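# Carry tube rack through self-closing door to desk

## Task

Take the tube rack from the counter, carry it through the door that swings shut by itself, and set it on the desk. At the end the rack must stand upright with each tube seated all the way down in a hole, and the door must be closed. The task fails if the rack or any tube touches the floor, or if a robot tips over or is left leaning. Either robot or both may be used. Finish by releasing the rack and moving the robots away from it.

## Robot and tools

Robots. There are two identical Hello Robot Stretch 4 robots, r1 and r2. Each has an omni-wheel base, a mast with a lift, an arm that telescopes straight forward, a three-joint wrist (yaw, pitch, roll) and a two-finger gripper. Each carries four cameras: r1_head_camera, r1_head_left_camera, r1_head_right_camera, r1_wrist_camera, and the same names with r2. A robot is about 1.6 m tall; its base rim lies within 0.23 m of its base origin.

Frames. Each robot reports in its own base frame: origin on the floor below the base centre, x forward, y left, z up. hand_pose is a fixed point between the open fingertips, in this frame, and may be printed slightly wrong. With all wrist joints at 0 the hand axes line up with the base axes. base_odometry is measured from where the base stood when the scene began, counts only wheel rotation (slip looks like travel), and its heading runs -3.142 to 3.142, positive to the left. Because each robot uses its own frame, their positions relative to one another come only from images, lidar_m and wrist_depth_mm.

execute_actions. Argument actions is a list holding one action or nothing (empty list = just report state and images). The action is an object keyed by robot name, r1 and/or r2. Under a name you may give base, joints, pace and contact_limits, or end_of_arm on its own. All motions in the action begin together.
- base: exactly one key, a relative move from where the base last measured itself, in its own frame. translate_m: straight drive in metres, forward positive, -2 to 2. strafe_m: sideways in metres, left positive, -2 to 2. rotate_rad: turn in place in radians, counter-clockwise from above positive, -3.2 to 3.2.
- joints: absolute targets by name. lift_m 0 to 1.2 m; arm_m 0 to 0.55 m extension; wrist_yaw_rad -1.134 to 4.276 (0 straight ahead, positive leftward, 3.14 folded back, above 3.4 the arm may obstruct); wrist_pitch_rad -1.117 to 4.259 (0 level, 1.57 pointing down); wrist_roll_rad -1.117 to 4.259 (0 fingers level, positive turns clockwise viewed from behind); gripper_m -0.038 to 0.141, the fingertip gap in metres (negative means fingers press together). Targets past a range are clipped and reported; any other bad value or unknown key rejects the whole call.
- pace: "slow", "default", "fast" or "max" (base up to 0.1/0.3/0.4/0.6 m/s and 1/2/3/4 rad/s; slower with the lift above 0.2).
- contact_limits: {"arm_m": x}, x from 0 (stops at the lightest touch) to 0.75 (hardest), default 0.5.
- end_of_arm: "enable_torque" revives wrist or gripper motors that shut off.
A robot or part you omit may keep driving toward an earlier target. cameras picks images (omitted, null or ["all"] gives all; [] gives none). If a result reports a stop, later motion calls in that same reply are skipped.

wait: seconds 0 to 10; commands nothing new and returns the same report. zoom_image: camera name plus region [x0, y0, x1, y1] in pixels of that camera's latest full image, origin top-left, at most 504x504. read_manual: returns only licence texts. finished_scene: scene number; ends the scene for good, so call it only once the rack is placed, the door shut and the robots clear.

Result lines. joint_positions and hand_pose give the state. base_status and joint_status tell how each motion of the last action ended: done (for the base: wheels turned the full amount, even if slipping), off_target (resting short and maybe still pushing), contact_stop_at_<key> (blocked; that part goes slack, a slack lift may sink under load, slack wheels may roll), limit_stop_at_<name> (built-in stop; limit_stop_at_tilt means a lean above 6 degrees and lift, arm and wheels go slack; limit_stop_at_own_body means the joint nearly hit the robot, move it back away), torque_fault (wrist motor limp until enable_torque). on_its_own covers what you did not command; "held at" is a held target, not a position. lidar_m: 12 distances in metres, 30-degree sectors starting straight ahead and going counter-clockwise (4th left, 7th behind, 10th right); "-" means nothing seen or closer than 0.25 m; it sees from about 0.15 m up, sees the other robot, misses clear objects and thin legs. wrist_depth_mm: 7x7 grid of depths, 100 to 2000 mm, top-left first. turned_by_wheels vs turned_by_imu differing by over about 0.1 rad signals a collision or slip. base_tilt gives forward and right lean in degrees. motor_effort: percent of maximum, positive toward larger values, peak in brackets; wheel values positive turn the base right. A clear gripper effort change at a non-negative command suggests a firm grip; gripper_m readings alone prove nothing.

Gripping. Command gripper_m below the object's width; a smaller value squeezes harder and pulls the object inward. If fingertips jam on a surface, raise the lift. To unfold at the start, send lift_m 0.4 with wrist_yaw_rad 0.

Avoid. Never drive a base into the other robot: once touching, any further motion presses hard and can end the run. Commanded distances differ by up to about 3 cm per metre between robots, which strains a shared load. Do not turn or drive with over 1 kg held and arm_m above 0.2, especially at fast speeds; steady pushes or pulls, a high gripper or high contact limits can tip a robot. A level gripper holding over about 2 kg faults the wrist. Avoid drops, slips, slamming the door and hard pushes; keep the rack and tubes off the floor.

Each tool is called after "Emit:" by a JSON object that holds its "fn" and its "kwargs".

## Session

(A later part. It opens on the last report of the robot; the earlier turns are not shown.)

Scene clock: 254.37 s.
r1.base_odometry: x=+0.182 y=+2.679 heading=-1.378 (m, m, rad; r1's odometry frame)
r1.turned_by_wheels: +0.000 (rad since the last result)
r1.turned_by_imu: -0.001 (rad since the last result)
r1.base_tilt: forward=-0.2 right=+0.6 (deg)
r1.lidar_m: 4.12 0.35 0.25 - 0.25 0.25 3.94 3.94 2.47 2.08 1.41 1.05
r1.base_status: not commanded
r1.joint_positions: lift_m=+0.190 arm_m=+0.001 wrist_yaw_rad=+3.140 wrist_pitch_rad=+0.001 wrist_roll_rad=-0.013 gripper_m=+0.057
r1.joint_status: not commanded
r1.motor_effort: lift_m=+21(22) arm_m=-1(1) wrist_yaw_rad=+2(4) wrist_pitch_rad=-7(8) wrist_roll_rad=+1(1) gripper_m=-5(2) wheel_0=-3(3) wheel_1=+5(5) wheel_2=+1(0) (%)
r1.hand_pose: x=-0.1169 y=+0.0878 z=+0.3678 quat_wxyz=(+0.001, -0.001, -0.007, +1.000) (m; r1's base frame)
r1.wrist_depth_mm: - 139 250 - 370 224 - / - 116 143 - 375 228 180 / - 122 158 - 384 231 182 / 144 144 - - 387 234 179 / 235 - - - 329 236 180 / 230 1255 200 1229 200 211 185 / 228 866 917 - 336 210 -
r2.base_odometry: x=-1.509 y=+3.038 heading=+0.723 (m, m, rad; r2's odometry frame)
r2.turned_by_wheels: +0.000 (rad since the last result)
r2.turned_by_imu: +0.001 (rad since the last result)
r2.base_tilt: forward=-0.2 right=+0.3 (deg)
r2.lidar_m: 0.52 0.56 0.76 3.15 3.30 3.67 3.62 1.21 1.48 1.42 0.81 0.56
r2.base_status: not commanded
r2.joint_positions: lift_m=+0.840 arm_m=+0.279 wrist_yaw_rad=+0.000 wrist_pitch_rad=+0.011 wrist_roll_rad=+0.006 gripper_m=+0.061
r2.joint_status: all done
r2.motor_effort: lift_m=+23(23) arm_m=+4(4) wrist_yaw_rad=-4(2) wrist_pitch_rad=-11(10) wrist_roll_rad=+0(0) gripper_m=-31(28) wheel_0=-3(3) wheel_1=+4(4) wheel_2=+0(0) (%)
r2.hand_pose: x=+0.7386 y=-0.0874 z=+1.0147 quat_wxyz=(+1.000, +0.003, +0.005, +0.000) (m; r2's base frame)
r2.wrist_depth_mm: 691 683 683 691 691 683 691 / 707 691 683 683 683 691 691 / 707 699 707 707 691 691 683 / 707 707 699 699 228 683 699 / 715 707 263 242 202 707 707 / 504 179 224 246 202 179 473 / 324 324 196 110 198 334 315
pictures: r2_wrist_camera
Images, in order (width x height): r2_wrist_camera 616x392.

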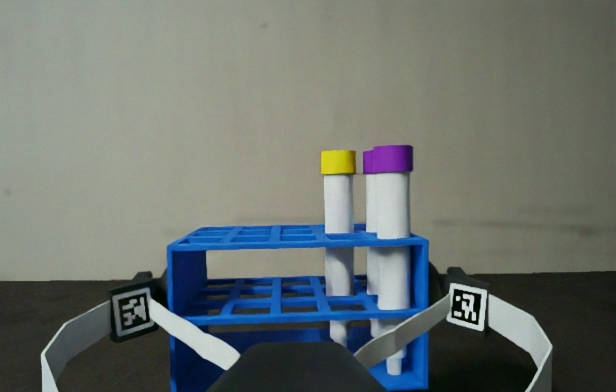

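Emit:
{"fn": "execute_actions", "kwargs": {"actions": [{"r2":{"joints":{"arm_m":0.0},"pace":"slow"}}], "cameras": []}}

Emit:
{"fn": "execute_actions", "kwargs": {"actions": [{"r2":{"base":{"translate_m":-0.4}}}], "cameras": []}}

Emit:
{"fn": "execute_actions", "kwargs": {"actions": [{"r2":{"base":{"strafe_m":0.5}}}], "cameras": []}}

Emit:
{"fn": "execute_actions", "kwargs": {"actions": [{"r2":{"base":{"translate_m":-1.75}}}], "cameras": []}}

Emit:
{"fn": "execute_actions", "kwargs": {"actions": [{"r2":{"base":{"rotate_rad":-1.54},"pace":"slow"}}], "cameras": ["r2_head_camera","r2_head_left_camera","r2_wrist_camera"]}}

Scene clock: 262.60 s.
r1.base_odometry: x=+0.182 y=+2.679 heading=-1.378 (m, m, rad; r1's odometry frame)
r1.turned_by_wheels: +0.000 (rad since the last result)
r1.turned_by_imu: -0.003 (rad since the last result)
r1.base_tilt: forward=-0.2 right=+0.7 (deg)
r1.lidar_m: 4.11 0.35 0.25 - 0.25 0.25 3.94 3.94 2.46 2.09 1.40 1.07
r1.base_status: not commanded
r1.joint_positions: lift_m=+0.190 arm_m=+0.001 wrist_yaw_rad=+3.140 wrist_pitch_rad=+0.001 wrist_roll_rad=-0.013 gripper_m=+0.057
r1.joint_status: not commanded
r1.motor_effort: lift_m=+21(21) arm_m=-1(1) wrist_yaw_rad=+3(3) wrist_pitch_rad=-9(8) wrist_roll_rad=-1(0) gripper_m=-5(4) wheel_0=-3(3) wheel_1=+5(5) wheel_2=+1(0) (%)
r1.hand_pose: x=-0.1169 y=+0.0878 z=+0.3678 quat_wxyz=(+0.001, -0.001, -0.007, +1.000) (m; r1's base frame)
r1.wrist_depth_mm: - 139 250 - 366 224 - / - 116 143 - 373 229 180 / - 122 158 - 382 230 182 / 144 144 - - 389 234 180 / 236 - - - 327 235 179 / 231 1255 200 1229 200 210 185 / 227 866 917 - 332 209 -
r2.base_odometry: x=-1.509 y=+3.038 heading=+0.723 (m, m, rad; r2's odometry frame)
r2.turned_by_wheels: +0.000 (rad since the last result)
r2.turned_by_imu: +0.003 (rad since the last result)
r2.base_tilt: forward=-0.2 right=+0.4 (deg)
r2.lidar_m: 0.44 0.56 0.79 3.14 3.29 3.69 3.61 1.22 1.49 1.42 0.76 0.44
r2.base_status: not commanded
r2.joint_positions: lift_m=+0.840 arm_m=+0.001 wrist_yaw_rad=+0.000 wrist_pitch_rad=+0.011 wrist_roll_rad=+0.006 gripper_m=+0.061
r2.joint_status: all done
r2.motor_effort: lift_m=+23(23) arm_m=-4(4) wrist_yaw_rad=-3(2) wrist_pitch_rad=-11(11) wrist_roll_rad=-1(1) gripper_m=-30(31) wheel_0=-3(3) wheel_1=+4(4) wheel_2=+0(0) (%)
r2.hand_pose: x=+0.4601 y=-0.0874 z=+1.0146 quat_wxyz=(+1.000, +0.003, +0.005, +0.000) (m; r2's base frame)
r2.wrist_depth_mm: 976 991 976 960 976 960 946 / 976 976 976 960 976 946 976 / 976 991 976 976 976 976 960 / 991 991 991 976 227 976 960 / 991 991 264 244 200 854 842 / 504 179 224 247 202 179 484 / 332 330 197 110 198 338 338
pictures: none
No camera images: the call's "cameras" was empty. Leave "cameras" out to get every camera's image.

Scene clock: 265.43 s.
r1.base_odometry: x=+0.182 y=+2.679 heading=-1.378 (m, m, rad; r1's odometry frame)
r1.turned_by_wheels: +0.000 (rad since the last result)
r1.turned_by_imu: -0.001 (rad since the last result)
r1.base_tilt: forward=-0.2 right=+0.6 (deg)
r1.lidar_m: 4.11 0.34 0.25 - 0.25 0.25 3.94 3.94 2.46 2.08 1.39 1.06
r1.base_status: not commanded
r1.joint_positions: lift_m=+0.190 arm_m=+0.001 wrist_yaw_rad=+3.140 wrist_pitch_rad=+0.001 wrist_roll_rad=-0.013 gripper_m=+0.057
r1.joint_status: not commanded
r1.motor_effort: lift_m=+21(22) arm_m=-1(1) wrist_yaw_rad=+4(2) wrist_pitch_rad=-9(9) wrist_roll_rad=+0(1) gripper_m=-2(4) wheel_0=-3(3) wheel_1=+5(5) wheel_2=+0(1) (%)
r1.hand_pose: x=-0.1169 y=+0.0878 z=+0.3678 quat_wxyz=(+0.001, -0.001, -0.007, +1.000) (m; r1's base frame)
r1.wrist_depth_mm: - 139 249 - 366 224 - / - 116 143 - 373 229 180 / - 122 159 - 382 231 182 / 144 143 - - 384 234 180 / 234 - - - 330 236 180 / 231 1255 200 1229 200 211 185 / 228 854 931 - 334 209 -
r2.base_odometry: x=-1.809 y=+2.774 heading=+0.723 (m, m, rad; r2's odometry frame)
r2.turned_by_wheels: +0.000 (rad since the last result)
r2.turned_by_imu: +0.002 (rad since the last result)
r2.base_tilt: forward=-0.1 right=+0.3 (deg)
r2.lidar_m: 0.43 0.99 2.31 3.15 3.28 3.24 3.15 0.85 1.16 1.42 1.48 0.43
r2.base_status: done
r2.joint_positions: lift_m=+0.840 arm_m=+0.001 wrist_yaw_rad=+0.000 wrist_pitch_rad=+0.011 wrist_roll_rad=+0.006 gripper_m=+0.061
r2.joint_status: not commanded
r2.motor_effort: lift_m=+23(23) arm_m=-4(4) wrist_yaw_rad=-2(1) wrist_pitch_rad=-10(10) wrist_roll_rad=+0(1) gripper_m=-29(31) wheel_0=-2(4) wheel_1=-3(7) wheel_2=-2(10) (%)
r2.hand_pose: x=+0.4601 y=-0.0874 z=+1.0147 quat_wxyz=(+1.000, +0.003, +0.005, +0.000) (m; r2's base frame)
r2.wrist_depth_mm: 1366 1366 1366 1336 1336 1366 1336 / 1397 1397 1366 1397 1366 1366 1366 / 1366 1397 1366 1397 1336 1336 1336 / 1397 1397 1366 1397 227 1397 1336 / 946 917 265 244 202 866 842 / 759 180 224 247 201 179 759 / 759 759 197 110 198 759 759
pictures: none
No camera images: the call's "cameras" was empty. Leave "cameras" out to get every camera's image.

Scene clock: 268.43 s.
r1.base_odometry: x=+0.182 y=+2.679 heading=-1.378 (m, m, rad; r1's odometry frame)
r1.turned_by_wheels: +0.000 (rad since the last result)
r1.turned_by_imu: -0.001 (rad since the last result)
r1.base_tilt: forward=-0.2 right=+0.7 (deg)
r1.lidar_m: 4.13 0.34 0.25 - 0.25 0.25 3.93 3.93 2.48 2.07 1.38 1.07
r1.base_status: not commanded
r1.joint_positions: lift_m=+0.190 arm_m=+0.001 wrist_yaw_rad=+3.140 wrist_pitch_rad=+0.001 wrist_roll_rad=-0.013 gripper_m=+0.057
r1.joint_status: not commanded
r1.motor_effort: lift_m=+21(22) arm_m=-1(1) wrist_yaw_rad=+3(3) wrist_pitch_rad=-8(8) wrist_roll_rad=+0(0) gripper_m=-5(4) wheel_0=-3(3) wheel_1=+5(5) wheel_2=+1(1) (%)
r1.hand_pose: x=-0.1169 y=+0.0878 z=+0.3678 quat_wxyz=(+0.001, -0.001, -0.007, +1.000) (m; r1's base frame)
r1.wrist_depth_mm: - 139 249 - 368 224 - / - 116 144 - 375 228 180 / - 122 158 - 379 230 182 / 144 144 - - 389 233 179 / 235 - - - 330 235 180 / 230 1229 200 1205 200 210 185 / 227 854 931 - 332 210 -
r2.base_odometry: x=-2.139 y=+3.149 heading=+0.723 (m, m, rad; r2's odometry frame)
r2.turned_by_wheels: +0.000 (rad since the last result)
r2.turned_by_imu: +0.001 (rad since the last result)
r2.base_tilt: forward=-0.3 right=+0.5 (deg)
r2.lidar_m: 0.42 0.98 2.33 2.66 2.77 3.24 3.16 1.47 1.19 1.92 1.37 0.44
r2.base_status: done
r2.joint_positions: lift_m=+0.840 arm_m=+0.001 wrist_yaw_rad=+0.000 wrist_pitch_rad=+0.011 wrist_roll_rad=+0.006 gripper_m=+0.061
r2.joint_status: not commanded
r2.motor_effort: lift_m=+22(23) arm_m=-4(4) wrist_yaw_rad=-2(2) wrist_pitch_rad=-11(10) wrist_roll_rad=-1(1) gripper_m=-33(28) wheel_0=+1(11) wheel_1=+2(11) wheel_2=+0(4) (%)
r2.hand_pose: x=+0.4601 y=-0.0874 z=+1.0147 quat_wxyz=(+1.000, +0.003, +0.005, +0.000) (m; r2's base frame)
r2.wrist_depth_mm: 1397 1366 1366 1366 1366 1336 1366 / 1366 1366 1397 1397 1366 1366 1366 / 1366 1397 1397 1397 1366 1366 1397 / 1336 1366 1397 1397 1397 1397 1366 / 1397 946 264 243 200 854 842 / 750 179 225 245 201 179 759 / 759 741 197 110 198 768 759
pictures: none
No camera images: the call's "cameras" was empty. Leave "cameras" out to get every camera's image.

Scene clock: 275.77 s.
r1.base_odometry: x=+0.182 y=+2.679 heading=-1.378 (m, m, rad; r1's odometry frame)
r1.turned_by_wheels: +0.000 (rad since the last result)
r1.turned_by_imu: -0.003 (rad since the last result)
r1.base_tilt: forward=-0.2 right=+0.6 (deg)
r1.lidar_m: 4.13 0.35 0.25 - 0.25 0.25 3.94 1.11 1.20 2.08 1.40 1.06
r1.base_status: not commanded
r1.joint_positions: lift_m=+0.190 arm_m=+0.001 wrist_yaw_rad=+3.140 wrist_pitch_rad=+0.001 wrist_roll_rad=-0.013 gripper_m=+0.057
r1.joint_status: not commanded
r1.motor_effort: lift_m=+21(21) arm_m=-1(1) wrist_yaw_rad=+2(3) wrist_pitch_rad=-8(6) wrist_roll_rad=-1(0) gripper_m=-3(5) wheel_0=-3(3) wheel_1=+5(5) wheel_2=+0(0) (%)
r1.hand_pose: x=-0.1169 y=+0.0878 z=+0.3678 quat_wxyz=(+0.001, -0.001, -0.007, +1.000) (m; r1's base frame)
r1.wrist_depth_mm: - 139 250 - 366 224 - / - 116 144 - 375 227 180 / - 122 159 - 382 230 182 / 144 143 - - 389 234 179 / 234 - - - 327 235 181 / 231 1255 200 1229 200 210 185 / 228 854 904 - 332 209 -
r2.base_odometry: x=-3.452 y=+1.991 heading=+0.723 (m, m, rad; r2's odometry frame)
r2.turned_by_wheels: +0.000 (rad since the last result)
r2.turned_by_imu: +0.009 (rad since the last result)
r2.base_tilt: forward=-0.1 right=+0.3 (deg)
r2.lidar_m: 0.42 3.51 2.75 2.69 1.94 1.42 1.35 1.42 1.98 1.90 1.21 0.45
r2.base_status: done
r2.joint_positions: lift_m=+0.840 arm_m=+0.001 wrist_yaw_rad=+0.000 wrist_pitch_rad=+0.011 wrist_roll_rad=+0.006 gripper_m=+0.061
r2.joint_status: not commanded
r2.motor_effort: lift_m=+22(22) arm_m=-4(4) wrist_yaw_rad=-1(1) wrist_pitch_rad=-11(11) wrist_roll_rad=+0(1) gripper_m=-29(32) wheel_0=-1(4) wheel_1=-3(8) wheel_2=-1(11) (%)
r2.hand_pose: x=+0.4601 y=-0.0874 z=+1.0147 quat_wxyz=(+1.000, +0.003, +0.005, +0.000) (m; r2's base frame)
r2.wrist_depth_mm: - - - - - - - / - - - - - - - / - - - - - - - / - - - - 228 - - / - - 264 243 202 - - / - 178 224 246 202 179 - / - - 197 110 198 - -
pictures: none
No camera images: the call's "cameras" was empty. Leave "cameras" out to get every camera's image.

Scene clock: 278.60 s.
r1.base_odometry: x=+0.182 y=+2.679 heading=-1.378 (m, m, rad; r1's odometry frame)
r1.turned_by_wheels: +0.000 (rad since the last result)
r1.turned_by_imu: -0.001 (rad since the last result)
r1.base_tilt: forward=-0.1 right=+0.6 (deg)
r1.lidar_m: 4.14 0.35 0.25 - 0.25 0.25 3.95 1.21 1.02 2.07 1.40 1.05
r1.base_status: not commanded
r1.joint_positions: lift_m=+0.190 arm_m=+0.001 wrist_yaw_rad=+3.140 wrist_pitch_rad=+0.001 wrist_roll_rad=-0.013 gripper_m=+0.057
r1.joint_status: not commanded
r1.motor_effort: lift_m=+21(22) arm_m=-1(1) wrist_yaw_rad=+4(3) wrist_pitch_rad=-9(7) wrist_roll_rad=-1(1) gripper_m=-4(4) wheel_0=-3(3) wheel_1=+5(5) wheel_2=+1(1) (%)
r1.hand_pose: x=-0.1169 y=+0.0878 z=+0.3678 quat_wxyz=(+0.001, -0.001, -0.007, +1.000) (m; r1's base frame)
r1.wrist_depth_mm: - 139 250 - 368 224 - / - 116 144 - 370 228 180 / - 122 159 - 382 231 182 / 145 144 - - 389 233 180 / 234 - - - 327 234 181 / 229 1255 201 1182 200 211 185 / 227 854 917 - 334 211 -
r2.base_odometry: x=-3.452 y=+1.991 heading=-0.817 (m, m, rad; r2's odometry frame)
r2.turned_by_wheels: -1.539 (rad since the last result)
r2.turned_by_imu: -1.575 (rad since the last result)
r2.base_tilt: forward=-0.1 right=+0.3 (deg)
r2.lidar_m: 0.43 1.19 1.33 2.69 3.53 2.77 2.70 1.89 1.42 1.36 1.41 0.42
r2.base_status: done
r2.joint_positions: lift_m=+0.840 arm_m=+0.001 wrist_yaw_rad=+0.000 wrist_pitch_rad=+0.011 wrist_roll_rad=+0.006 gripper_m=+0.061
r2.joint_status: not commanded
r2.motor_effort: lift_m=+22(22) arm_m=-4(4) wrist_yaw_rad=-2(0) wrist_pitch_rad=-10(11) wrist_roll_rad=-1(0) gripper_m=-29(31) wheel_0=+2(4) wheel_1=+3(9) wheel_2=+3(6) (%)
r2.hand_pose: x=+0.4601 y=-0.0874 z=+1.0147 quat_wxyz=(+1.000, +0.003, +0.005, +0.000) (m; r2's base frame)
r2.wrist_depth_mm: 1025 - - - 1661 1537 1661 / 1366 - - - 1661 1618 1618 / 1366 - - - 1661 1708 1618 / 1336 - - - 227 1661 1661 / 1336 - 263 244 202 1618 1618 / 917 180 224 247 202 179 1618 / 904 - 198 110 198 1661 1661
pictures: r2_head_camera, r2_head_left_camera, r2_wrist_camera
Images, in order (width x height): r2_head_camera 420x560, r2_head_left_camera 420x672, r2_wrist_camera 616x392.

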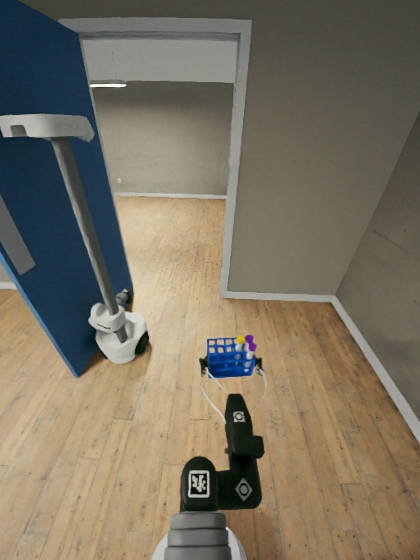

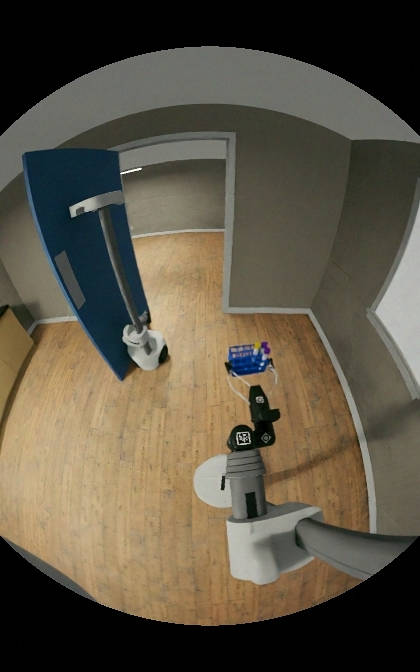

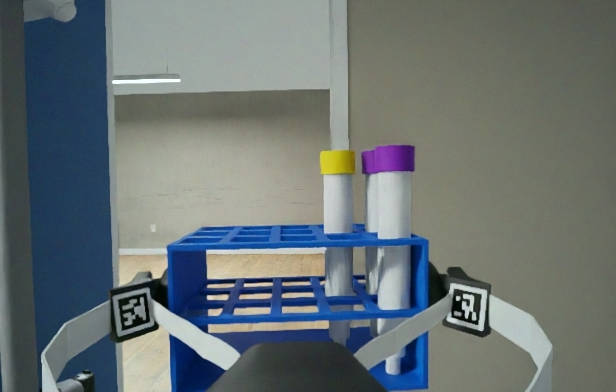

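Emit:
{"fn": "execute_actions", "kwargs": {"actions": [{"r2":{"base":{"strafe_m":0.18}}}], "cameras": []}}

Emit:
{"fn": "execute_actions", "kwargs": {"actions": [{"r2":{"base":{"translate_m":0.8}}}], "cameras": ["r2_head_camera","r2_head_left_camera"]}}

Scene clock: 282.80 s.
r1.base_odometry: x=+0.182 y=+2.679 heading=-1.378 (m, m, rad; r1's odometry frame)
r1.turned_by_wheels: +0.000 (rad since the last result)
r1.turned_by_imu: -0.002 (rad since the last result)
r1.base_tilt: forward=-0.1 right=+0.6 (deg)
r1.lidar_m: 4.13 0.36 0.25 - 0.25 0.25 3.94 1.13 0.93 2.08 1.39 1.06
r1.base_status: not commanded
r1.joint_positions: lift_m=+0.190 arm_m=+0.001 wrist_yaw_rad=+3.140 wrist_pitch_rad=+0.001 wrist_roll_rad=-0.013 gripper_m=+0.057
r1.joint_status: not commanded
r1.motor_effort: lift_m=+22(21) arm_m=-1(1) wrist_yaw_rad=+4(2) wrist_pitch_rad=-7(7) wrist_roll_rad=-1(1) gripper_m=-4(1) wheel_0=-3(3) wheel_1=+5(5) wheel_2=+0(1) (%)
r1.hand_pose: x=-0.1169 y=+0.0878 z=+0.3678 quat_wxyz=(+0.001, -0.001, -0.007, +1.000) (m; r1's base frame)
r1.wrist_depth_mm: - 139 250 - 368 224 - / - 116 143 - 375 228 180 / - 122 158 - 382 230 182 / 145 143 - - 387 234 179 / 235 - - - 329 235 180 / 231 1255 199 1205 201 211 185 / 227 866 917 - 332 211 -
r2.base_odometry: x=-3.321 y=+2.114 heading=-0.817 (m, m, rad; r2's odometry frame)
r2.turned_by_wheels: +0.000 (rad since the last result)
r2.turned_by_imu: +0.002 (rad since the last result)
r2.base_tilt: forward=-0.2 right=+0.3 (deg)
r2.lidar_m: 0.42 1.12 2.60 2.50 3.34 2.74 2.68 2.13 1.62 1.52 1.63 0.47
r2.base_status: done
r2.joint_positions: lift_m=+0.840 arm_m=+0.001 wrist_yaw_rad=+0.000 wrist_pitch_rad=+0.011 wrist_roll_rad=+0.006 gripper_m=+0.061
r2.joint_status: not commanded
r2.motor_effort: lift_m=+22(22) arm_m=-4(4) wrist_yaw_rad=-3(3) wrist_pitch_rad=-11(10) wrist_roll_rad=+0(1) gripper_m=-30(27) wheel_0=-2(5) wheel_1=+1(11) wheel_2=+0(1) (%)
r2.hand_pose: x=+0.4601 y=-0.0874 z=+1.0147 quat_wxyz=(+1.000, +0.003, +0.005, +0.000) (m; r2's base frame)
r2.wrist_depth_mm: 1008 1576 - - 1661 1618 1537 / 1042 1576 - - 1661 1618 1576 / 1042 1576 - - 1618 1618 1618 / 1078 1618 - - 1708 1618 1618 / 1098 1499 264 242 202 1618 1618 / 1118 179 224 247 202 179 1661 / 991 1464 196 110 197 1661 1708
pictures: none
No camera images: the call's "cameras" was empty. Leave "cameras" out to get every camera's image.

Scene clock: 286.97 s.
r1.base_odometry: x=+0.182 y=+2.679 heading=-1.378 (m, m, rad; r1's odometry frame)
r1.turned_by_wheels: +0.000 (rad since the last result)
r1.turned_by_imu: -0.002 (rad since the last result)
r1.base_tilt: forward=-0.1 right=+0.6 (deg)
r1.lidar_m: 4.11 0.34 0.25 - 0.25 0.25 3.92 3.95 0.45 0.49 0.46 1.05
r1.base_status: not commanded
r1.joint_positions: lift_m=+0.190 arm_m=+0.001 wrist_yaw_rad=+3.140 wrist_pitch_rad=+0.001 wrist_roll_rad=-0.013 gripper_m=+0.057
r1.joint_status: not commanded
r1.motor_effort: lift_m=+21(22) arm_m=-1(1) wrist_yaw_rad=+3(1) wrist_pitch_rad=-6(9) wrist_roll_rad=+1(0) gripper_m=-2(5) wheel_0=-3(3) wheel_1=+5(5) wheel_2=+0(0) (%)
r1.hand_pose: x=-0.1169 y=+0.0878 z=+0.3678 quat_wxyz=(+0.001, -0.001, -0.007, +1.000) (m; r1's base frame)
r1.wrist_depth_mm: - 139 249 - 366 224 - / - 116 144 - 373 226 180 / - 121 159 - 382 230 182 / 144 143 - - 389 234 179 / 235 - - - 329 235 179 / 229 1255 200 1229 200 211 185 / 228 866 917 - 334 210 -
r2.base_odometry: x=-2.773 y=+1.531 heading=-0.816 (m, m, rad; r2's odometry frame)
r2.turned_by_wheels: +0.000 (rad since the last result)
r2.turned_by_imu: -0.001 (rad since the last result)
r2.base_tilt: forward=-0.2 right=+0.4 (deg)
r2.lidar_m: 0.42 0.46 0.44 0.75 2.63 3.57 3.52 2.20 1.61 1.55 1.52 0.43
r2.base_status: done
r2.joint_positions: lift_m=+0.840 arm_m=+0.001 wrist_yaw_rad=+0.000 wrist_pitch_rad=+0.011 wrist_roll_rad=+0.006 gripper_m=+0.061
r2.joint_status: not commanded
r2.motor_effort: lift_m=+22(22) arm_m=-4(4) wrist_yaw_rad=-1(1) wrist_pitch_rad=-10(11) wrist_roll_rad=+0(0) gripper_m=-29(28) wheel_0=+2(4) wheel_1=+4(8) wheel_2=+0(12) (%)
r2.hand_pose: x=+0.4601 y=-0.0874 z=+1.0147 quat_wxyz=(+1.000, +0.003, +0.005, +0.000) (m; r2's base frame)
r2.wrist_depth_mm: - - - - - 842 842 / - - - - - 866 866 / - - - - - 854 854 / - - - - 227 866 866 / - - 265 242 202 866 866 / 1008 179 224 246 202 179 866 / 917 - 198 110 198 878 878
pictures: r2_head_camera, r2_head_left_camera
Images, in order (width x height): r2_head_camera 420x560, r2_head_left_camera 420x672.

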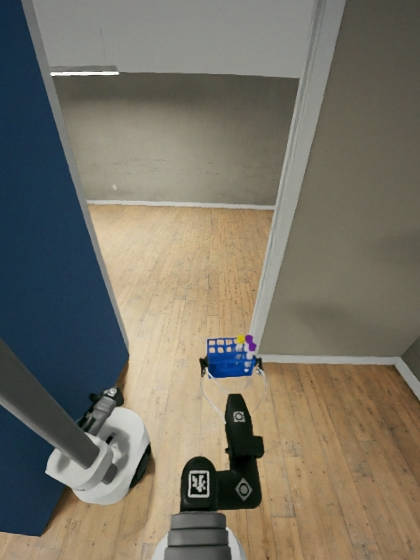

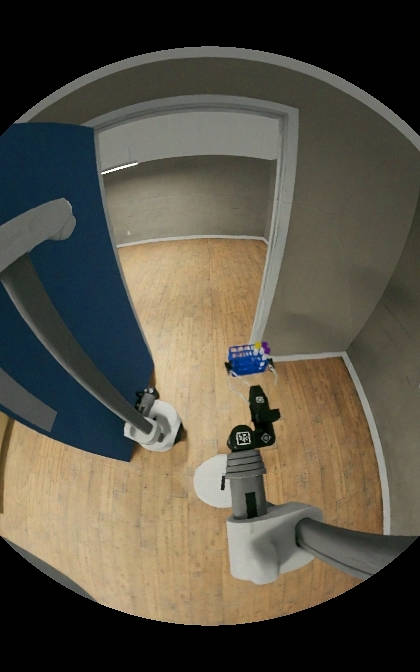

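Emit:
{"fn": "execute_actions", "kwargs": {"actions": [{"r2":{"base":{"translate_m":0.75}}}], "cameras": ["r2_head_left_camera","r2_head_right_camera"]}}

Scene clock: 295.97 s.
r1.base_odometry: x=+0.182 y=+2.679 heading=-1.378 (m, m, rad; r1's odometry frame)
r1.turned_by_wheels: +0.000 (rad since the last result)
r1.turned_by_imu: -0.004 (rad since the last result)
r1.base_tilt: forward=-0.2 right=+0.6 (deg)
r1.lidar_m: 0.93 0.34 0.25 - 0.25 0.25 3.95 3.93 2.48 2.09 0.38 0.35
r1.base_status: not commanded
r1.joint_positions: lift_m=+0.190 arm_m=+0.001 wrist_yaw_rad=+3.140 wrist_pitch_rad=+0.001 wrist_roll_rad=-0.013 gripper_m=+0.057
r1.joint_status: not commanded
r1.motor_effort: lift_m=+21(21) arm_m=-1(1) wrist_yaw_rad=+2(3) wrist_pitch_rad=-8(8) wrist_roll_rad=+0(0) gripper_m=-5(1) wheel_0=-3(3) wheel_1=+5(5) wheel_2=+0(0) (%)
r1.hand_pose: x=-0.1169 y=+0.0878 z=+0.3678 quat_wxyz=(+0.001, -0.001, -0.007, +1.000) (m; r1's base frame)
r1.wrist_depth_mm: - 139 251 - 366 224 - / - 116 144 - 373 228 180 / - 122 158 - 379 231 182 / 144 143 - - 387 234 179 / 236 - - - 330 234 180 / 231 1281 200 1205 200 210 185 / 226 854 891 - 332 210 -
r2.base_odometry: x=-2.259 y=+0.985 heading=-0.816 (m, m, rad; r2's odometry frame)
r2.turned_by_wheels: +0.000 (rad since the last result)
r2.turned_by_imu: +0.001 (rad since the last result)
r2.base_tilt: forward=-0.3 right=+0.4 (deg)
r2.lidar_m: 0.41 3.27 0.64 0.41 0.35 0.41 - 2.24 1.66 1.27 0.47 0.47
r2.base_status: done
r2.joint_positions: lift_m=+0.840 arm_m=+0.001 wrist_yaw_rad=+0.000 wrist_pitch_rad=+0.011 wrist_roll_rad=+0.006 gripper_m=+0.061
r2.joint_status: not commanded
r2.motor_effort: lift_m=+22(22) arm_m=-4(4) wrist_yaw_rad=+0(2) wrist_pitch_rad=-10(11) wrist_roll_rad=+0(0) gripper_m=-32(30) wheel_0=+2(8) wheel_1=+2(7) wheel_2=+1(9) (%)
r2.hand_pose: x=+0.4601 y=-0.0874 z=+1.0147 quat_wxyz=(+1.000, +0.003, +0.005, +0.000) (m; r2's base frame)
r2.wrist_depth_mm: - - - - - - - / - - - - - - - / - - - - - - - / - - - - 230 - - / - - 263 243 202 - - / - 179 225 247 202 179 - / - - 197 110 198 - -
pictures: r2_head_left_camera, r2_head_right_camera
Images, in order (width x height): r2_head_left_camera 420x672, r2_head_right_camera 420x672.

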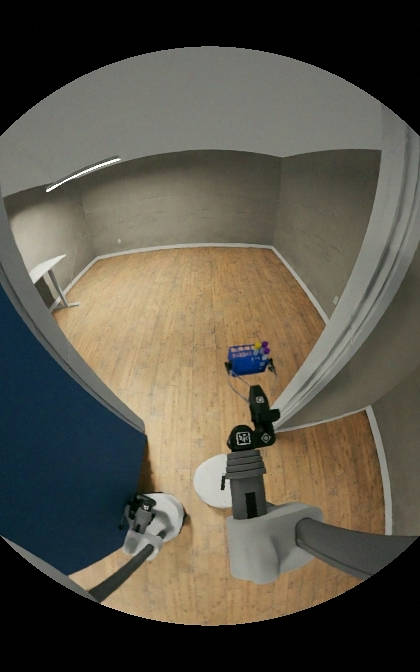

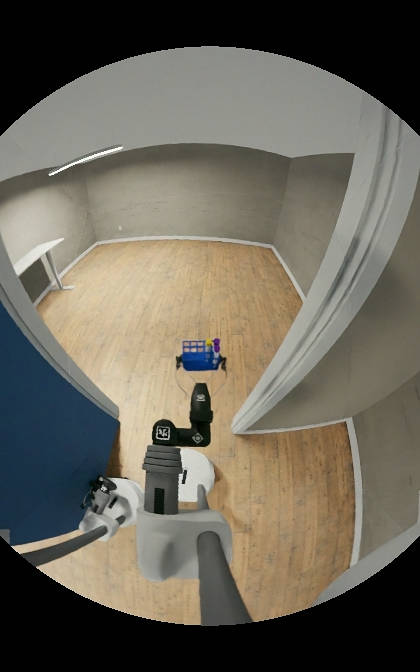

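Emit:
{"fn": "execute_actions", "kwargs": {"actions": [{"r2":{"base":{"translate_m":1.35}}}], "cameras": []}}

Emit:
{"fn": "execute_actions", "kwargs": {"actions": [{"r2":{"base":{"rotate_rad":1.53},"joints":{"lift_m":0.95},"pace":"slow"},"r1":{"base":{"strafe_m":-0.7},"pace":"slow"}}], "cameras": ["r2_head_camera","r2_head_left_camera","r2_wrist_camera"]}}

Scene clock: 303.60 s.
r1.base_odometry: x=+0.182 y=+2.679 heading=-1.378 (m, m, rad; r1's odometry frame)
r1.turned_by_wheels: +0.000 (rad since the last result)
r1.turned_by_imu: -0.003 (rad since the last result)
r1.base_tilt: forward=-0.1 right=+0.7 (deg)
r1.lidar_m: 1.50 0.34 0.25 - 0.25 0.25 3.95 3.93 2.48 2.07 1.39 1.08
r1.base_status: not commanded
r1.joint_positions: lift_m=+0.190 arm_m=+0.001 wrist_yaw_rad=+3.140 wrist_pitch_rad=+0.001 wrist_roll_rad=-0.013 gripper_m=+0.057
r1.joint_status: not commanded
r1.motor_effort: lift_m=+22(21) arm_m=-1(1) wrist_yaw_rad=+2(3) wrist_pitch_rad=-9(9) wrist_roll_rad=-1(1) gripper_m=-4(3) wheel_0=-3(3) wheel_1=+5(5) wheel_2=+0(1) (%)
r1.hand_pose: x=-0.1169 y=+0.0878 z=+0.3678 quat_wxyz=(+0.001, -0.001, -0.007, +1.000) (m; r1's base frame)
r1.wrist_depth_mm: - 139 250 - 364 225 - / - 116 143 - 377 227 180 / - 122 158 - 384 229 183 / 144 143 - - 387 234 179 / 236 - - - 329 235 181 / 230 1281 199 1229 200 211 185 / 226 854 917 - 334 210 -
r2.base_odometry: x=-1.333 y=+0.002 heading=-0.815 (m, m, rad; r2's odometry frame)
r2.turned_by_wheels: +0.000 (rad since the last result)
r2.turned_by_imu: -0.002 (rad since the last result)
r2.base_tilt: forward=-0.1 right=+0.3 (deg)
r2.lidar_m: 0.42 3.29 2.34 2.25 1.17 1.03 1.50 0.93 1.28 1.66 1.74 0.42
r2.base_status: done
r2.joint_positions: lift_m=+0.840 arm_m=+0.001 wrist_yaw_rad=+0.000 wrist_pitch_rad=+0.011 wrist_roll_rad=+0.006 gripper_m=+0.061
r2.joint_status: not commanded
r2.motor_effort: lift_m=+22(22) arm_m=-4(4) wrist_yaw_rad=-1(2) wrist_pitch_rad=-10(12) wrist_roll_rad=-1(0) gripper_m=-32(29) wheel_0=+2(7) wheel_1=+1(7) wheel_2=+0(11) (%)
r2.hand_pose: x=+0.4601 y=-0.0874 z=+1.0147 quat_wxyz=(+1.000, +0.003, +0.005, +0.000) (m; r2's base frame)
r2.wrist_depth_mm: - - - - - - - / - - - - - - - / - - - - - - - / - - - - 229 - - / - - 264 243 202 - - / - 179 224 247 202 180 - / - - 198 110 198 - -
pictures: none
No camera images: the call's "cameras" was empty. Leave "cameras" out to get every camera's image.

Scene clock: 311.77 s.
r1.base_odometry: x=-0.505 y=+2.545 heading=-1.378 (m, m, rad; r1's odometry frame)
r1.turned_by_wheels: +0.000 (rad since the last result)
r1.turned_by_imu: -0.005 (rad since the last result)
r1.base_tilt: forward=-0.2 right=+0.7 (deg)
r1.lidar_m: 0.86 1.63 0.25 0.30 2.66 3.02 3.74 2.97 1.65 1.38 1.40 1.02
r1.base_status: done
r1.joint_positions: lift_m=+0.190 arm_m=+0.001 wrist_yaw_rad=+3.140 wrist_pitch_rad=+0.001 wrist_roll_rad=-0.013 gripper_m=+0.057
r1.joint_status: not commanded
r1.motor_effort: lift_m=+21(21) arm_m=-1(1) wrist_yaw_rad=+3(3) wrist_pitch_rad=-10(7) wrist_roll_rad=+0(1) gripper_m=-3(5) wheel_0=-12(12) wheel_1=+7(7) wheel_2=+0(0) (%)
r1.hand_pose: x=-0.1169 y=+0.0878 z=+0.3678 quat_wxyz=(+0.001, -0.001, -0.007, +1.000) (m; r1's base frame)
r1.wrist_depth_mm: - 139 251 - - - - / - 116 144 - - - - / - 122 158 - - - - / 144 143 - - - - - / 235 - - - 1808 - 1863 / 230 1255 200 1229 201 1138 1098 / 226 854 904 - 878 809 831
r2.base_odometry: x=-1.333 y=+0.002 heading=+0.714 (m, m, rad; r2's odometry frame)
r2.turned_by_wheels: +1.529 (rad since the last result)
r2.turned_by_imu: +1.569 (rad since the last result)
r2.base_tilt: forward=-0.2 right=+0.3 (deg)
r2.lidar_m: 0.43 1.20 1.02 1.30 0.92 1.19 1.66 1.72 2.39 3.16 3.31 0.46
r2.base_status: done
r2.joint_positions: lift_m=+0.950 arm_m=+0.001 wrist_yaw_rad=+0.000 wrist_pitch_rad=+0.011 wrist_roll_rad=+0.006 gripper_m=+0.061
r2.joint_status: all done
r2.motor_effort: lift_m=+23(23) arm_m=-4(4) wrist_yaw_rad=-1(2) wrist_pitch_rad=-11(10) wrist_roll_rad=+0(1) gripper_m=-31(30) wheel_0=-3(4) wheel_1=-4(8) wheel_2=-2(8) (%)
r2.hand_pose: x=+0.4601 y=-0.0874 z=+1.1246 quat_wxyz=(+1.000, +0.003, +0.005, +0.000) (m; r2's base frame)
r2.wrist_depth_mm: 1397 - - - - - - / 1366 - - - - - - / 1397 - - - - - - / 1366 - - - 227 - - / 1366 1921 264 244 202 - - / 1336 178 224 247 202 179 - / 1229 - 197 110 197 - -
pictures: r2_head_camera, r2_head_left_camera, r2_wrist_camera
Images, in order (width x height): r2_head_camera 420x560, r2_head_left_camera 420x672, r2_wrist_camera 616x392.

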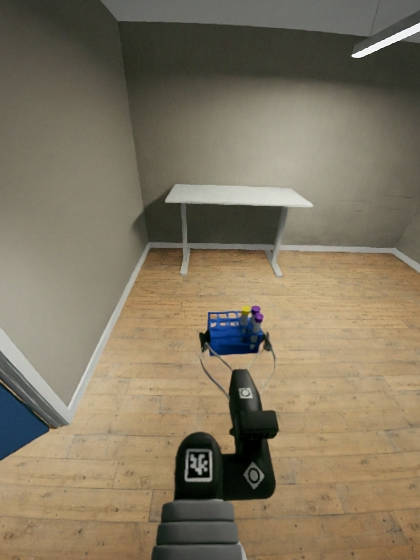

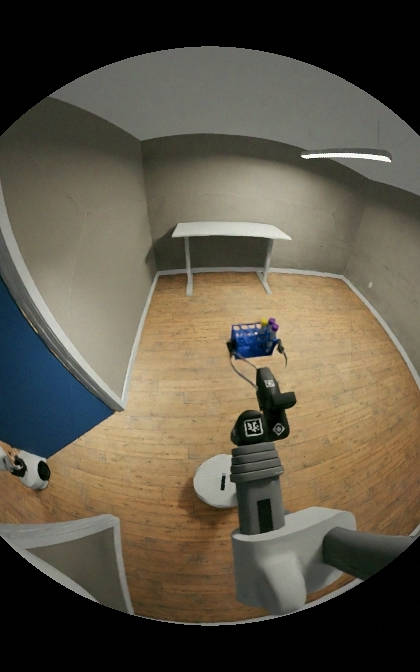

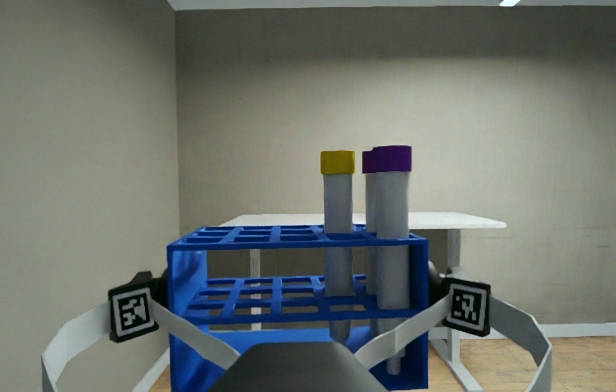

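Emit:
{"fn": "execute_actions", "kwargs": {"actions": [{"r2":{"base":{"translate_m":1.7}},"r1":{"base":{"strafe_m":-0.7},"pace":"slow"}}], "cameras": ["r2_head_camera","r2_head_left_camera","r1_head_left_camera"]}}

Scene clock: 321.40 s.
r1.base_odometry: x=-1.192 y=+2.411 heading=-1.378 (m, m, rad; r1's odometry frame)
r1.turned_by_wheels: +0.000 (rad since the last result)
r1.turned_by_imu: -0.004 (rad since the last result)
r1.base_tilt: forward=-0.2 right=+0.6 (deg)
r1.lidar_m: 1.01 1.04 1.13 2.08 3.34 4.16 3.56 1.59 0.86 0.68 0.71 0.83
r1.base_status: done
r1.joint_positions: lift_m=+0.190 arm_m=+0.001 wrist_yaw_rad=+3.140 wrist_pitch_rad=+0.001 wrist_roll_rad=-0.013 gripper_m=+0.057
r1.joint_status: not commanded
r1.motor_effort: lift_m=+22(21) arm_m=-1(1) wrist_yaw_rad=+1(3) wrist_pitch_rad=-9(8) wrist_roll_rad=-1(0) gripper_m=-3(5) wheel_0=+3(11) wheel_1=-1(8) wheel_2=+0(4) (%)
r1.hand_pose: x=-0.1169 y=+0.0878 z=+0.3678 quat_wxyz=(+0.001, -0.001, -0.007, +1.000) (m; r1's base frame)
r1.wrist_depth_mm: - 139 250 - - - - / - 116 144 - - - - / - 121 158 - - - - / 144 143 - - - - - / 235 - - - 1808 - 1863 / 229 1255 200 1229 200 1138 1118 / 228 854 917 - 878 809 831
r2.base_odometry: x=-0.049 y=+1.116 heading=+0.714 (m, m, rad; r2's odometry frame)
r2.turned_by_wheels: +0.000 (rad since the last result)
r2.turned_by_imu: -0.002 (rad since the last result)
r2.base_tilt: forward=-0.3 right=+0.3 (deg)
r2.lidar_m: 0.44 0.61 0.88 0.83 0.88 1.19 3.41 3.49 3.31 3.16 0.84 0.45
r2.base_status: done
r2.joint_positions: lift_m=+0.950 arm_m=+0.001 wrist_yaw_rad=+0.000 wrist_pitch_rad=+0.011 wrist_roll_rad=+0.006 gripper_m=+0.061
r2.joint_status: not commanded
r2.motor_effort: lift_m=+23(23) arm_m=-4(4) wrist_yaw_rad=-2(3) wrist_pitch_rad=-11(11) wrist_roll_rad=-1(1) gripper_m=-25(31) wheel_0=+1(8) wheel_1=+3(7) wheel_2=-1(8) (%)
r2.hand_pose: x=+0.4601 y=-0.0874 z=+1.1247 quat_wxyz=(+1.000, +0.003, +0.005, +0.000) (m; r2's base frame)
r2.wrist_depth_mm: 1138 1118 1138 1118 1138 1118 1138 / 1118 1138 1118 1182 1138 1160 1138 / 1138 1160 1160 1138 1160 1160 1138 / 1160 1118 1160 1160 229 1138 1138 / 1160 1182 265 242 203 1160 1160 / 1138 178 224 246 202 179 683 / 469 469 197 110 198 484 466
pictures: r1_head_left_camera, r2_head_camera, r2_head_left_camera
Images, in order (width x height): r1_head_left_camera 420x672, r2_head_camera 420x560, r2_head_left_camera 420x672.

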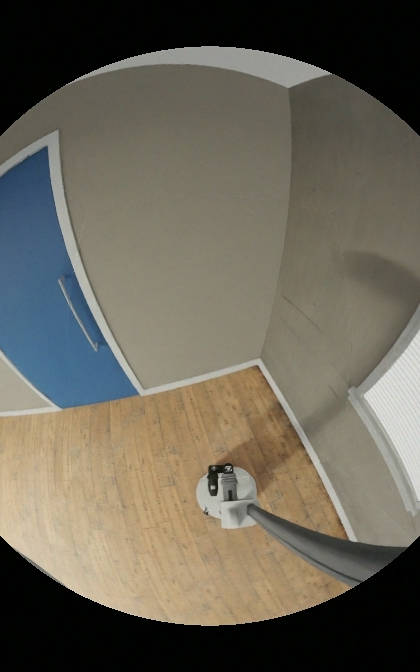

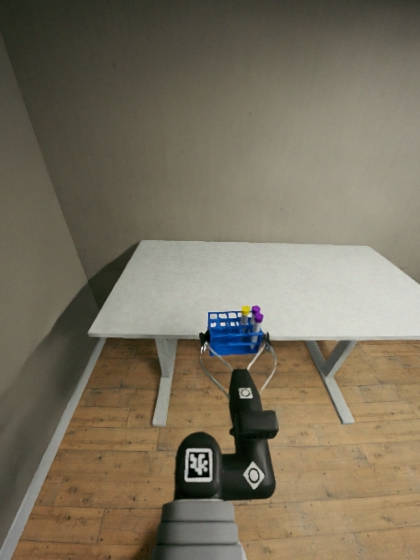

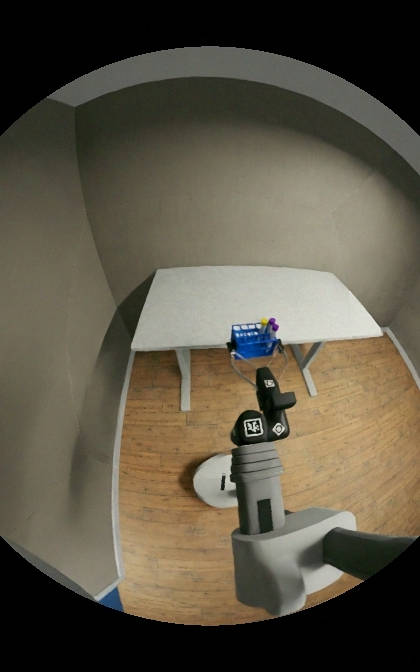

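Emit:
{"fn": "execute_actions", "kwargs": {"actions": [{"r2":{"joints":{"arm_m":0.45},"pace":"slow"}}], "cameras": []}}

Emit:
{"fn": "execute_actions", "kwargs": {"actions": [{"r2":{"joints":{"lift_m":0.81},"pace":"slow"}}], "cameras": ["r2_head_camera","r2_wrist_camera"]}}

Scene clock: 328.47 s.
r1.base_odometry: x=-1.192 y=+2.411 heading=-1.378 (m, m, rad; r1's odometry frame)
r1.turned_by_wheels: +0.000 (rad since the last result)
r1.turned_by_imu: -0.003 (rad since the last result)
r1.base_tilt: forward=-0.2 right=+0.6 (deg)
r1.lidar_m: 1.04 1.03 1.15 2.05 3.31 4.15 3.56 1.59 0.83 0.70 0.70 0.86
r1.base_status: not commanded
r1.joint_positions: lift_m=+0.190 arm_m=+0.001 wrist_yaw_rad=+3.140 wrist_pitch_rad=+0.001 wrist_roll_rad=-0.013 gripper_m=+0.057
r1.joint_status: not commanded
r1.motor_effort: lift_m=+22(21) arm_m=-1(1) wrist_yaw_rad=+2(2) wrist_pitch_rad=-8(9) wrist_roll_rad=-1(0) gripper_m=-3(4) wheel_0=+3(3) wheel_1=-1(1) wheel_2=+1(0) (%)
r1.hand_pose: x=-0.1169 y=+0.0878 z=+0.3678 quat_wxyz=(+0.001, -0.001, -0.007, +1.000) (m; r1's base frame)
r1.wrist_depth_mm: - 139 250 - - - - / - 116 143 - - - - / - 121 159 - - - - / 144 144 - - - - - / 235 - - - 1863 - 1921 / 230 1255 200 1229 200 1138 1098 / 227 854 917 - 878 798 831
r2.base_odometry: x=-0.049 y=+1.116 heading=+0.714 (m, m, rad; r2's odometry frame)
r2.turned_by_wheels: +0.000 (rad since the last result)
r2.turned_by_imu: +0.003 (rad since the last result)
r2.base_tilt: forward=-0.2 right=+0.3 (deg)
r2.lidar_m: 0.58 0.60 0.87 0.84 0.88 1.19 3.41 3.51 3.28 3.16 0.83 0.60
r2.base_status: not commanded
r2.joint_positions: lift_m=+0.950 arm_m=+0.449 wrist_yaw_rad=+0.000 wrist_pitch_rad=+0.011 wrist_roll_rad=+0.006 gripper_m=+0.061
r2.joint_status: all done
r2.motor_effort: lift_m=+23(23) arm_m=+4(4) wrist_yaw_rad=-2(0) wrist_pitch_rad=-12(11) wrist_roll_rad=-1(1) gripper_m=-33(33) wheel_0=+1(1) wheel_1=+3(3) wheel_2=-1(1) (%)
r2.hand_pose: x=+0.9086 y=-0.0874 z=+1.1247 quat_wxyz=(+1.000, +0.003, +0.005, +0.000) (m; r2's base frame)
r2.wrist_depth_mm: 691 683 683 707 699 691 691 / 699 691 691 691 691 699 699 / 699 699 699 707 707 707 699 / 715 707 699 707 229 707 707 / 707 707 264 243 202 707 715 / 707 179 224 246 203 179 715 / 462 466 196 110 198 484 462
pictures: none
No camera images: the call's "cameras" was empty. Leave "cameras" out to get every camera's image.

Scene clock: 330.37 s.
r1.base_odometry: x=-1.192 y=+2.411 heading=-1.378 (m, m, rad; r1's odometry frame)
r1.turned_by_wheels: +0.000 (rad since the last result)
r1.turned_by_imu: -0.001 (rad since the last result)
r1.base_tilt: forward=-0.2 right=+0.6 (deg)
r1.lidar_m: 1.04 1.04 1.14 2.06 3.33 4.16 3.56 1.59 0.86 0.70 0.71 0.85
r1.base_status: not commanded
r1.joint_positions: lift_m=+0.190 arm_m=+0.001 wrist_yaw_rad=+3.140 wrist_pitch_rad=+0.001 wrist_roll_rad=-0.013 gripper_m=+0.057
r1.joint_status: not commanded
r1.motor_effort: lift_m=+22(21) arm_m=-1(1) wrist_yaw_rad=+4(2) wrist_pitch_rad=-8(8) wrist_roll_rad=-1(0) gripper_m=-4(4) wheel_0=+3(3) wheel_1=-1(1) wheel_2=+0(1) (%)
r1.hand_pose: x=-0.1169 y=+0.0878 z=+0.3678 quat_wxyz=(+0.001, -0.001, -0.007, +1.000) (m; r1's base frame)
r1.wrist_depth_mm: - 139 250 - - - - / - 117 144 - - - - / - 122 158 - - - - / 144 143 - - - - - / 235 - - - 1808 - 1983 / 230 1229 200 1229 200 1160 1118 / 228 866 917 - 878 809 831
r2.base_odometry: x=-0.049 y=+1.116 heading=+0.714 (m, m, rad; r2's odometry frame)
r2.turned_by_wheels: +0.000 (rad since the last result)
r2.turned_by_imu: +0.001 (rad since the last result)
r2.base_tilt: forward=-0.2 right=+0.3 (deg)
r2.lidar_m: 0.59 0.60 0.87 0.83 0.89 1.20 3.42 3.49 3.29 3.13 0.84 0.60
r2.base_status: not commanded
r2.joint_positions: lift_m=+0.817 arm_m=+0.449 wrist_yaw_rad=+0.000 wrist_pitch_rad=+0.002 wrist_roll_rad=+0.007 gripper_m=+0.061
r2.joint_status: lift_m contact_stop (moved -0.133 of -0.140)
r2.on_its_own: lift_m is slack since a contact_stop (your +0.810 is given up)
r2.motor_effort: lift_m=+14(21) arm_m=+4(4) wrist_yaw_rad=-2(1) wrist_pitch_rad=+14(22) wrist_roll_rad=-3(6) gripper_m=-26(26) wheel_0=+1(1) wheel_1=+2(3) wheel_2=-1(1) (%)
r2.hand_pose: x=+0.9087 y=-0.0875 z=+0.9946 quat_wxyz=(+1.000, +0.004, +0.001, +0.000) (m; r2's base frame)
r2.wrist_depth_mm: 691 699 699 699 691 699 699 / 699 699 691 699 699 707 707 / 699 699 691 707 707 707 699 / 707 707 707 699 707 707 699 / 699 661 264 243 203 615 615 / 347 178 224 247 202 179 327 / 218 217 197 110 197 225 211
pictures: r2_head_camera, r2_wrist_camera
Images, in order (width x height): r2_head_camera 420x560, r2_wrist_camera 616x392.

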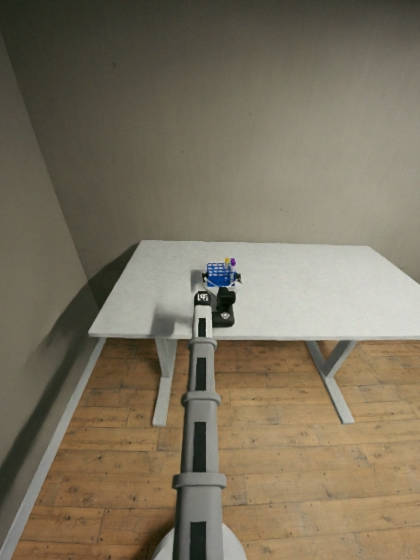

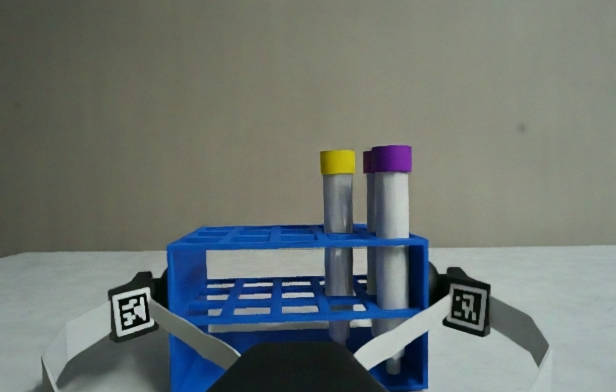

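Desk was higher; touched down. Relieve slightly and open.

Emit:
{"fn": "execute_actions", "kwargs": {"actions": [{"r2":{"joints":{"lift_m":0.825},"pace":"slow"}}], "cameras": []}}

Emit:
{"fn": "execute_actions", "kwargs": {"actions": [{"r2":{"joints":{"gripper_m":0.141},"pace":"slow"}}], "cameras": ["r2_wrist_camera"]}}

Emit:
{"fn": "execute_actions", "kwargs": {"actions": [{"r2":{"joints":{"arm_m":0.0}}}], "cameras": ["r2_wrist_camera","r2_head_camera"]}}

Scene clock: 336.83 s.
r1.base_odometry: x=-1.192 y=+2.411 heading=-1.378 (m, m, rad; r1's odometry frame)
r1.turned_by_wheels: +0.000 (rad since the last result)
r1.turned_by_imu: -0.002 (rad since the last result)
r1.base_tilt: forward=-0.1 right=+0.6 (deg)
r1.lidar_m: 1.03 1.04 1.13 2.06 3.33 4.14 3.56 1.61 0.87 0.71 0.70 0.85
r1.base_status: not commanded
r1.joint_positions: lift_m=+0.190 arm_m=+0.001 wrist_yaw_rad=+3.140 wrist_pitch_rad=+0.001 wrist_roll_rad=-0.013 gripper_m=+0.057
r1.joint_status: not commanded
r1.motor_effort: lift_m=+21(21) arm_m=-1(1) wrist_yaw_rad=+3(2) wrist_pitch_rad=-10(8) wrist_roll_rad=+0(1) gripper_m=-5(5) wheel_0=+3(3) wheel_1=-1(1) wheel_2=+1(0) (%)
r1.hand_pose: x=-0.1169 y=+0.0878 z=+0.3678 quat_wxyz=(+0.001, -0.001, -0.007, +1.000) (m; r1's base frame)
r1.wrist_depth_mm: - 139 250 - - - - / - 116 143 - - - - / - 122 158 - - - - / 144 144 - - - - - / 235 - - - 1863 - 1921 / 229 1281 200 1229 201 1138 1118 / 228 866 917 - 891 809 854
r2.base_odometry: x=-0.049 y=+1.116 heading=+0.714 (m, m, rad; r2's odometry frame)
r2.turned_by_wheels: +0.000 (rad since the last result)
r2.turned_by_imu: +0.002 (rad since the last result)
r2.base_tilt: forward=-0.2 right=+0.4 (deg)
r2.lidar_m: 0.58 0.58 0.88 0.83 0.86 1.20 3.42 3.49 3.30 3.15 0.85 0.58
r2.base_status: not commanded
r2.joint_positions: lift_m=+0.825 arm_m=+0.449 wrist_yaw_rad=+0.001 wrist_pitch_rad=+0.009 wrist_roll_rad=+0.006 gripper_m=+0.061
r2.joint_status: all done
r2.motor_effort: lift_m=+23(24) arm_m=+3(3) wrist_yaw_rad=-4(3) wrist_pitch_rad=-5(7) wrist_roll_rad=+0(1) gripper_m=-33(30) wheel_0=+1(1) wheel_1=+3(2) wheel_2=-1(1) (%)
r2.hand_pose: x=+0.9089 y=-0.0873 z=+1.0003 quat_wxyz=(+1.000, +0.003, +0.004, +0.000) (m; r2's base frame)
r2.wrist_depth_mm: 691 691 691 699 691 699 699 / 699 707 699 699 699 707 699 / 699 707 691 699 707 699 707 / 707 707 707 715 227 699 707 / 621 609 264 240 202 564 559 / 334 179 224 229 202 180 312 / 213 227 197 110 198 220 206
pictures: none
No camera images: the call's "cameras" was empty. Leave "cameras" out to get every camera's image.

Scene clock: 340.70 s.
r1.base_odometry: x=-1.192 y=+2.411 heading=-1.378 (m, m, rad; r1's odometry frame)
r1.turned_by_wheels: +0.000 (rad since the last result)
r1.turned_by_imu: -0.002 (rad since the last result)
r1.base_tilt: forward=-0.2 right=+0.6 (deg)
r1.lidar_m: 1.04 1.04 1.14 2.06 3.31 4.17 3.56 1.62 0.84 0.70 0.70 0.87
r1.base_status: not commanded
r1.joint_positions: lift_m=+0.190 arm_m=+0.001 wrist_yaw_rad=+3.140 wrist_pitch_rad=+0.001 wrist_roll_rad=-0.013 gripper_m=+0.057
r1.joint_status: not commanded
r1.motor_effort: lift_m=+21(21) arm_m=-1(1) wrist_yaw_rad=+4(2) wrist_pitch_rad=-8(8) wrist_roll_rad=+0(0) gripper_m=-2(5) wheel_0=+3(3) wheel_1=-1(1) wheel_2=+1(0) (%)
r1.hand_pose: x=-0.1169 y=+0.0878 z=+0.3678 quat_wxyz=(+0.001, -0.001, -0.007, +1.000) (m; r1's base frame)
r1.wrist_depth_mm: - 139 248 - - - - / - 116 144 - - - - / - 122 158 - - - - / 144 143 - - - - - / 235 - - - 1808 - 1921 / 229 1229 200 1205 201 1138 1138 / 228 854 904 - 891 798 842
r2.base_odometry: x=-0.049 y=+1.116 heading=+0.714 (m, m, rad; r2's odometry frame)
r2.turned_by_wheels: +0.000 (rad since the last result)
r2.turned_by_imu: +0.001 (rad since the last result)
r2.base_tilt: forward=-0.2 right=+0.4 (deg)
r2.lidar_m: 0.58 0.61 0.88 0.84 0.87 1.20 3.42 3.50 3.28 3.14 0.84 0.60
r2.base_status: not commanded
r2.joint_positions: lift_m=+0.825 arm_m=+0.449 wrist_yaw_rad=+0.000 wrist_pitch_rad=+0.009 wrist_roll_rad=+0.006 gripper_m=+0.141
r2.joint_status: all done
r2.motor_effort: lift_m=+23(23) arm_m=+3(3) wrist_yaw_rad=-4(0) wrist_pitch_rad=-6(6) wrist_roll_rad=+0(0) gripper_m=+2(31) wheel_0=+1(1) wheel_1=+3(3) wheel_2=-1(1) (%)
r2.hand_pose: x=+0.9089 y=-0.0873 z=+1.0001 quat_wxyz=(+1.000, +0.003, +0.005, +0.000) (m; r2's base frame)
r2.wrist_depth_mm: 691 691 691 691 699 691 699 / 699 699 699 691 707 699 699 / 699 691 699 699 707 699 699 / 699 707 715 691 707 707 699 / 615 609 257 249 225 554 554 / 330 201 224 250 219 270 314 / 228 214 220 110 219 219 219
pictures: r2_wrist_camera
Images, in order (width x height): r2_wrist_camera 616x392.

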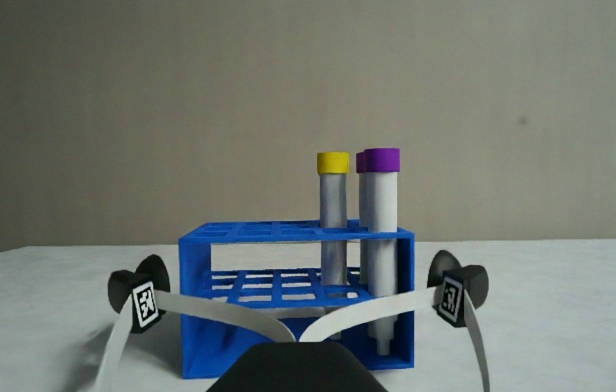

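Scene clock: 343.10 s.
r1.base_odometry: x=-1.192 y=+2.411 heading=-1.378 (m, m, rad; r1's odometry frame)
r1.turned_by_wheels: +0.000 (rad since the last result)
r1.turned_by_imu: -0.001 (rad since the last result)
r1.base_tilt: forward=-0.2 right=+0.7 (deg)
r1.lidar_m: 1.03 1.03 1.13 2.08 3.31 4.15 3.56 1.59 0.85 0.71 0.70 0.86
r1.base_status: not commanded
r1.joint_positions: lift_m=+0.190 arm_m=+0.001 wrist_yaw_rad=+3.140 wrist_pitch_rad=+0.001 wrist_roll_rad=-0.013 gripper_m=+0.057
r1.joint_status: not commanded
r1.motor_effort: lift_m=+21(21) arm_m=-1(1) wrist_yaw_rad=+2(3) wrist_pitch_rad=-6(8) wrist_roll_rad=+1(0) gripper_m=-3(4) wheel_0=+3(3) wheel_1=-1(1) wheel_2=+0(0) (%)
r1.hand_pose: x=-0.1169 y=+0.0878 z=+0.3678 quat_wxyz=(+0.001, -0.001, -0.007, +1.000) (m; r1's base frame)
r1.wrist_depth_mm: - 139 250 - - - - / - 116 143 - - - - / - 122 158 - - - - / 144 143 - - - - - / 234 - - - 1863 - 1921 / 230 1229 200 1229 200 1160 1118 / 228 854 904 - 891 798 842
r2.base_odometry: x=-0.049 y=+1.116 heading=+0.714 (m, m, rad; r2's odometry frame)
r2.turned_by_wheels: +0.000 (rad since the last result)
r2.turned_by_imu: +0.001 (rad since the last result)
r2.base_tilt: forward=-0.1 right=+0.4 (deg)
r2.lidar_m: 0.56 0.61 0.87 0.83 0.86 1.19 3.44 3.50 3.29 3.15 0.84 0.59
r2.base_status: not commanded
r2.joint_positions: lift_m=+0.825 arm_m=+0.001 wrist_yaw_rad=+0.000 wrist_pitch_rad=+0.010 wrist_roll_rad=+0.006 gripper_m=+0.141
r2.joint_status: all done
r2.motor_effort: lift_m=+23(23) arm_m=-4(3) wrist_yaw_rad=-2(2) wrist_pitch_rad=-8(7) wrist_roll_rad=+0(0) gripper_m=+3(2) wheel_0=+1(1) wheel_1=+3(3) wheel_2=-1(1) (%)
r2.hand_pose: x=+0.4601 y=-0.0874 z=+1.0000 quat_wxyz=(+1.000, +0.003, +0.005, +0.000) (m; r2's base frame)
r2.wrist_depth_mm: 1160 1118 1160 1138 1138 1138 1138 / 1138 1138 1118 1118 1118 1160 1138 / 1138 1160 1138 1138 1138 1160 1138 / 1138 1138 1160 1160 1160 1160 1138 / 634 615 603 597 585 569 564 / 373 201 368 357 355 357 357 / 1160 778 1205 110 1182 1160 1182
pictures: r2_head_camera, r2_wrist_camera
Images, in order (width x height): r2_head_camera 420x560, r2_wrist_camera 616x392.

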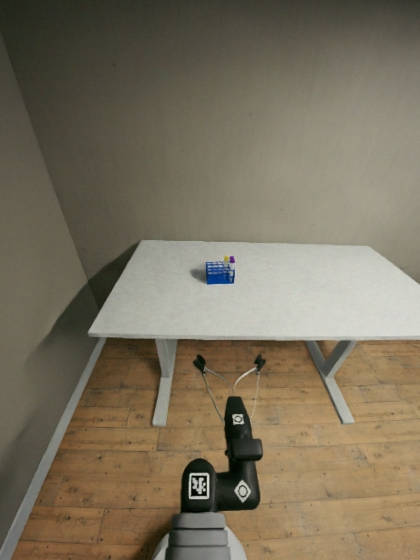

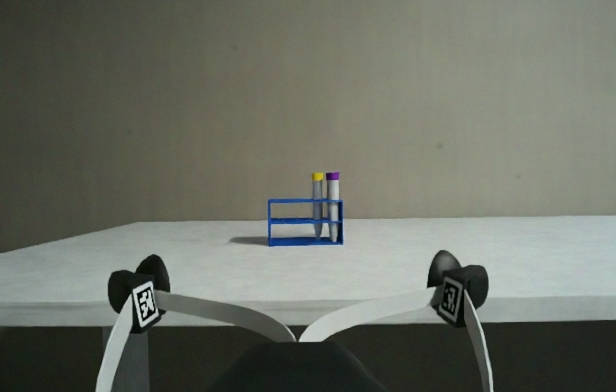

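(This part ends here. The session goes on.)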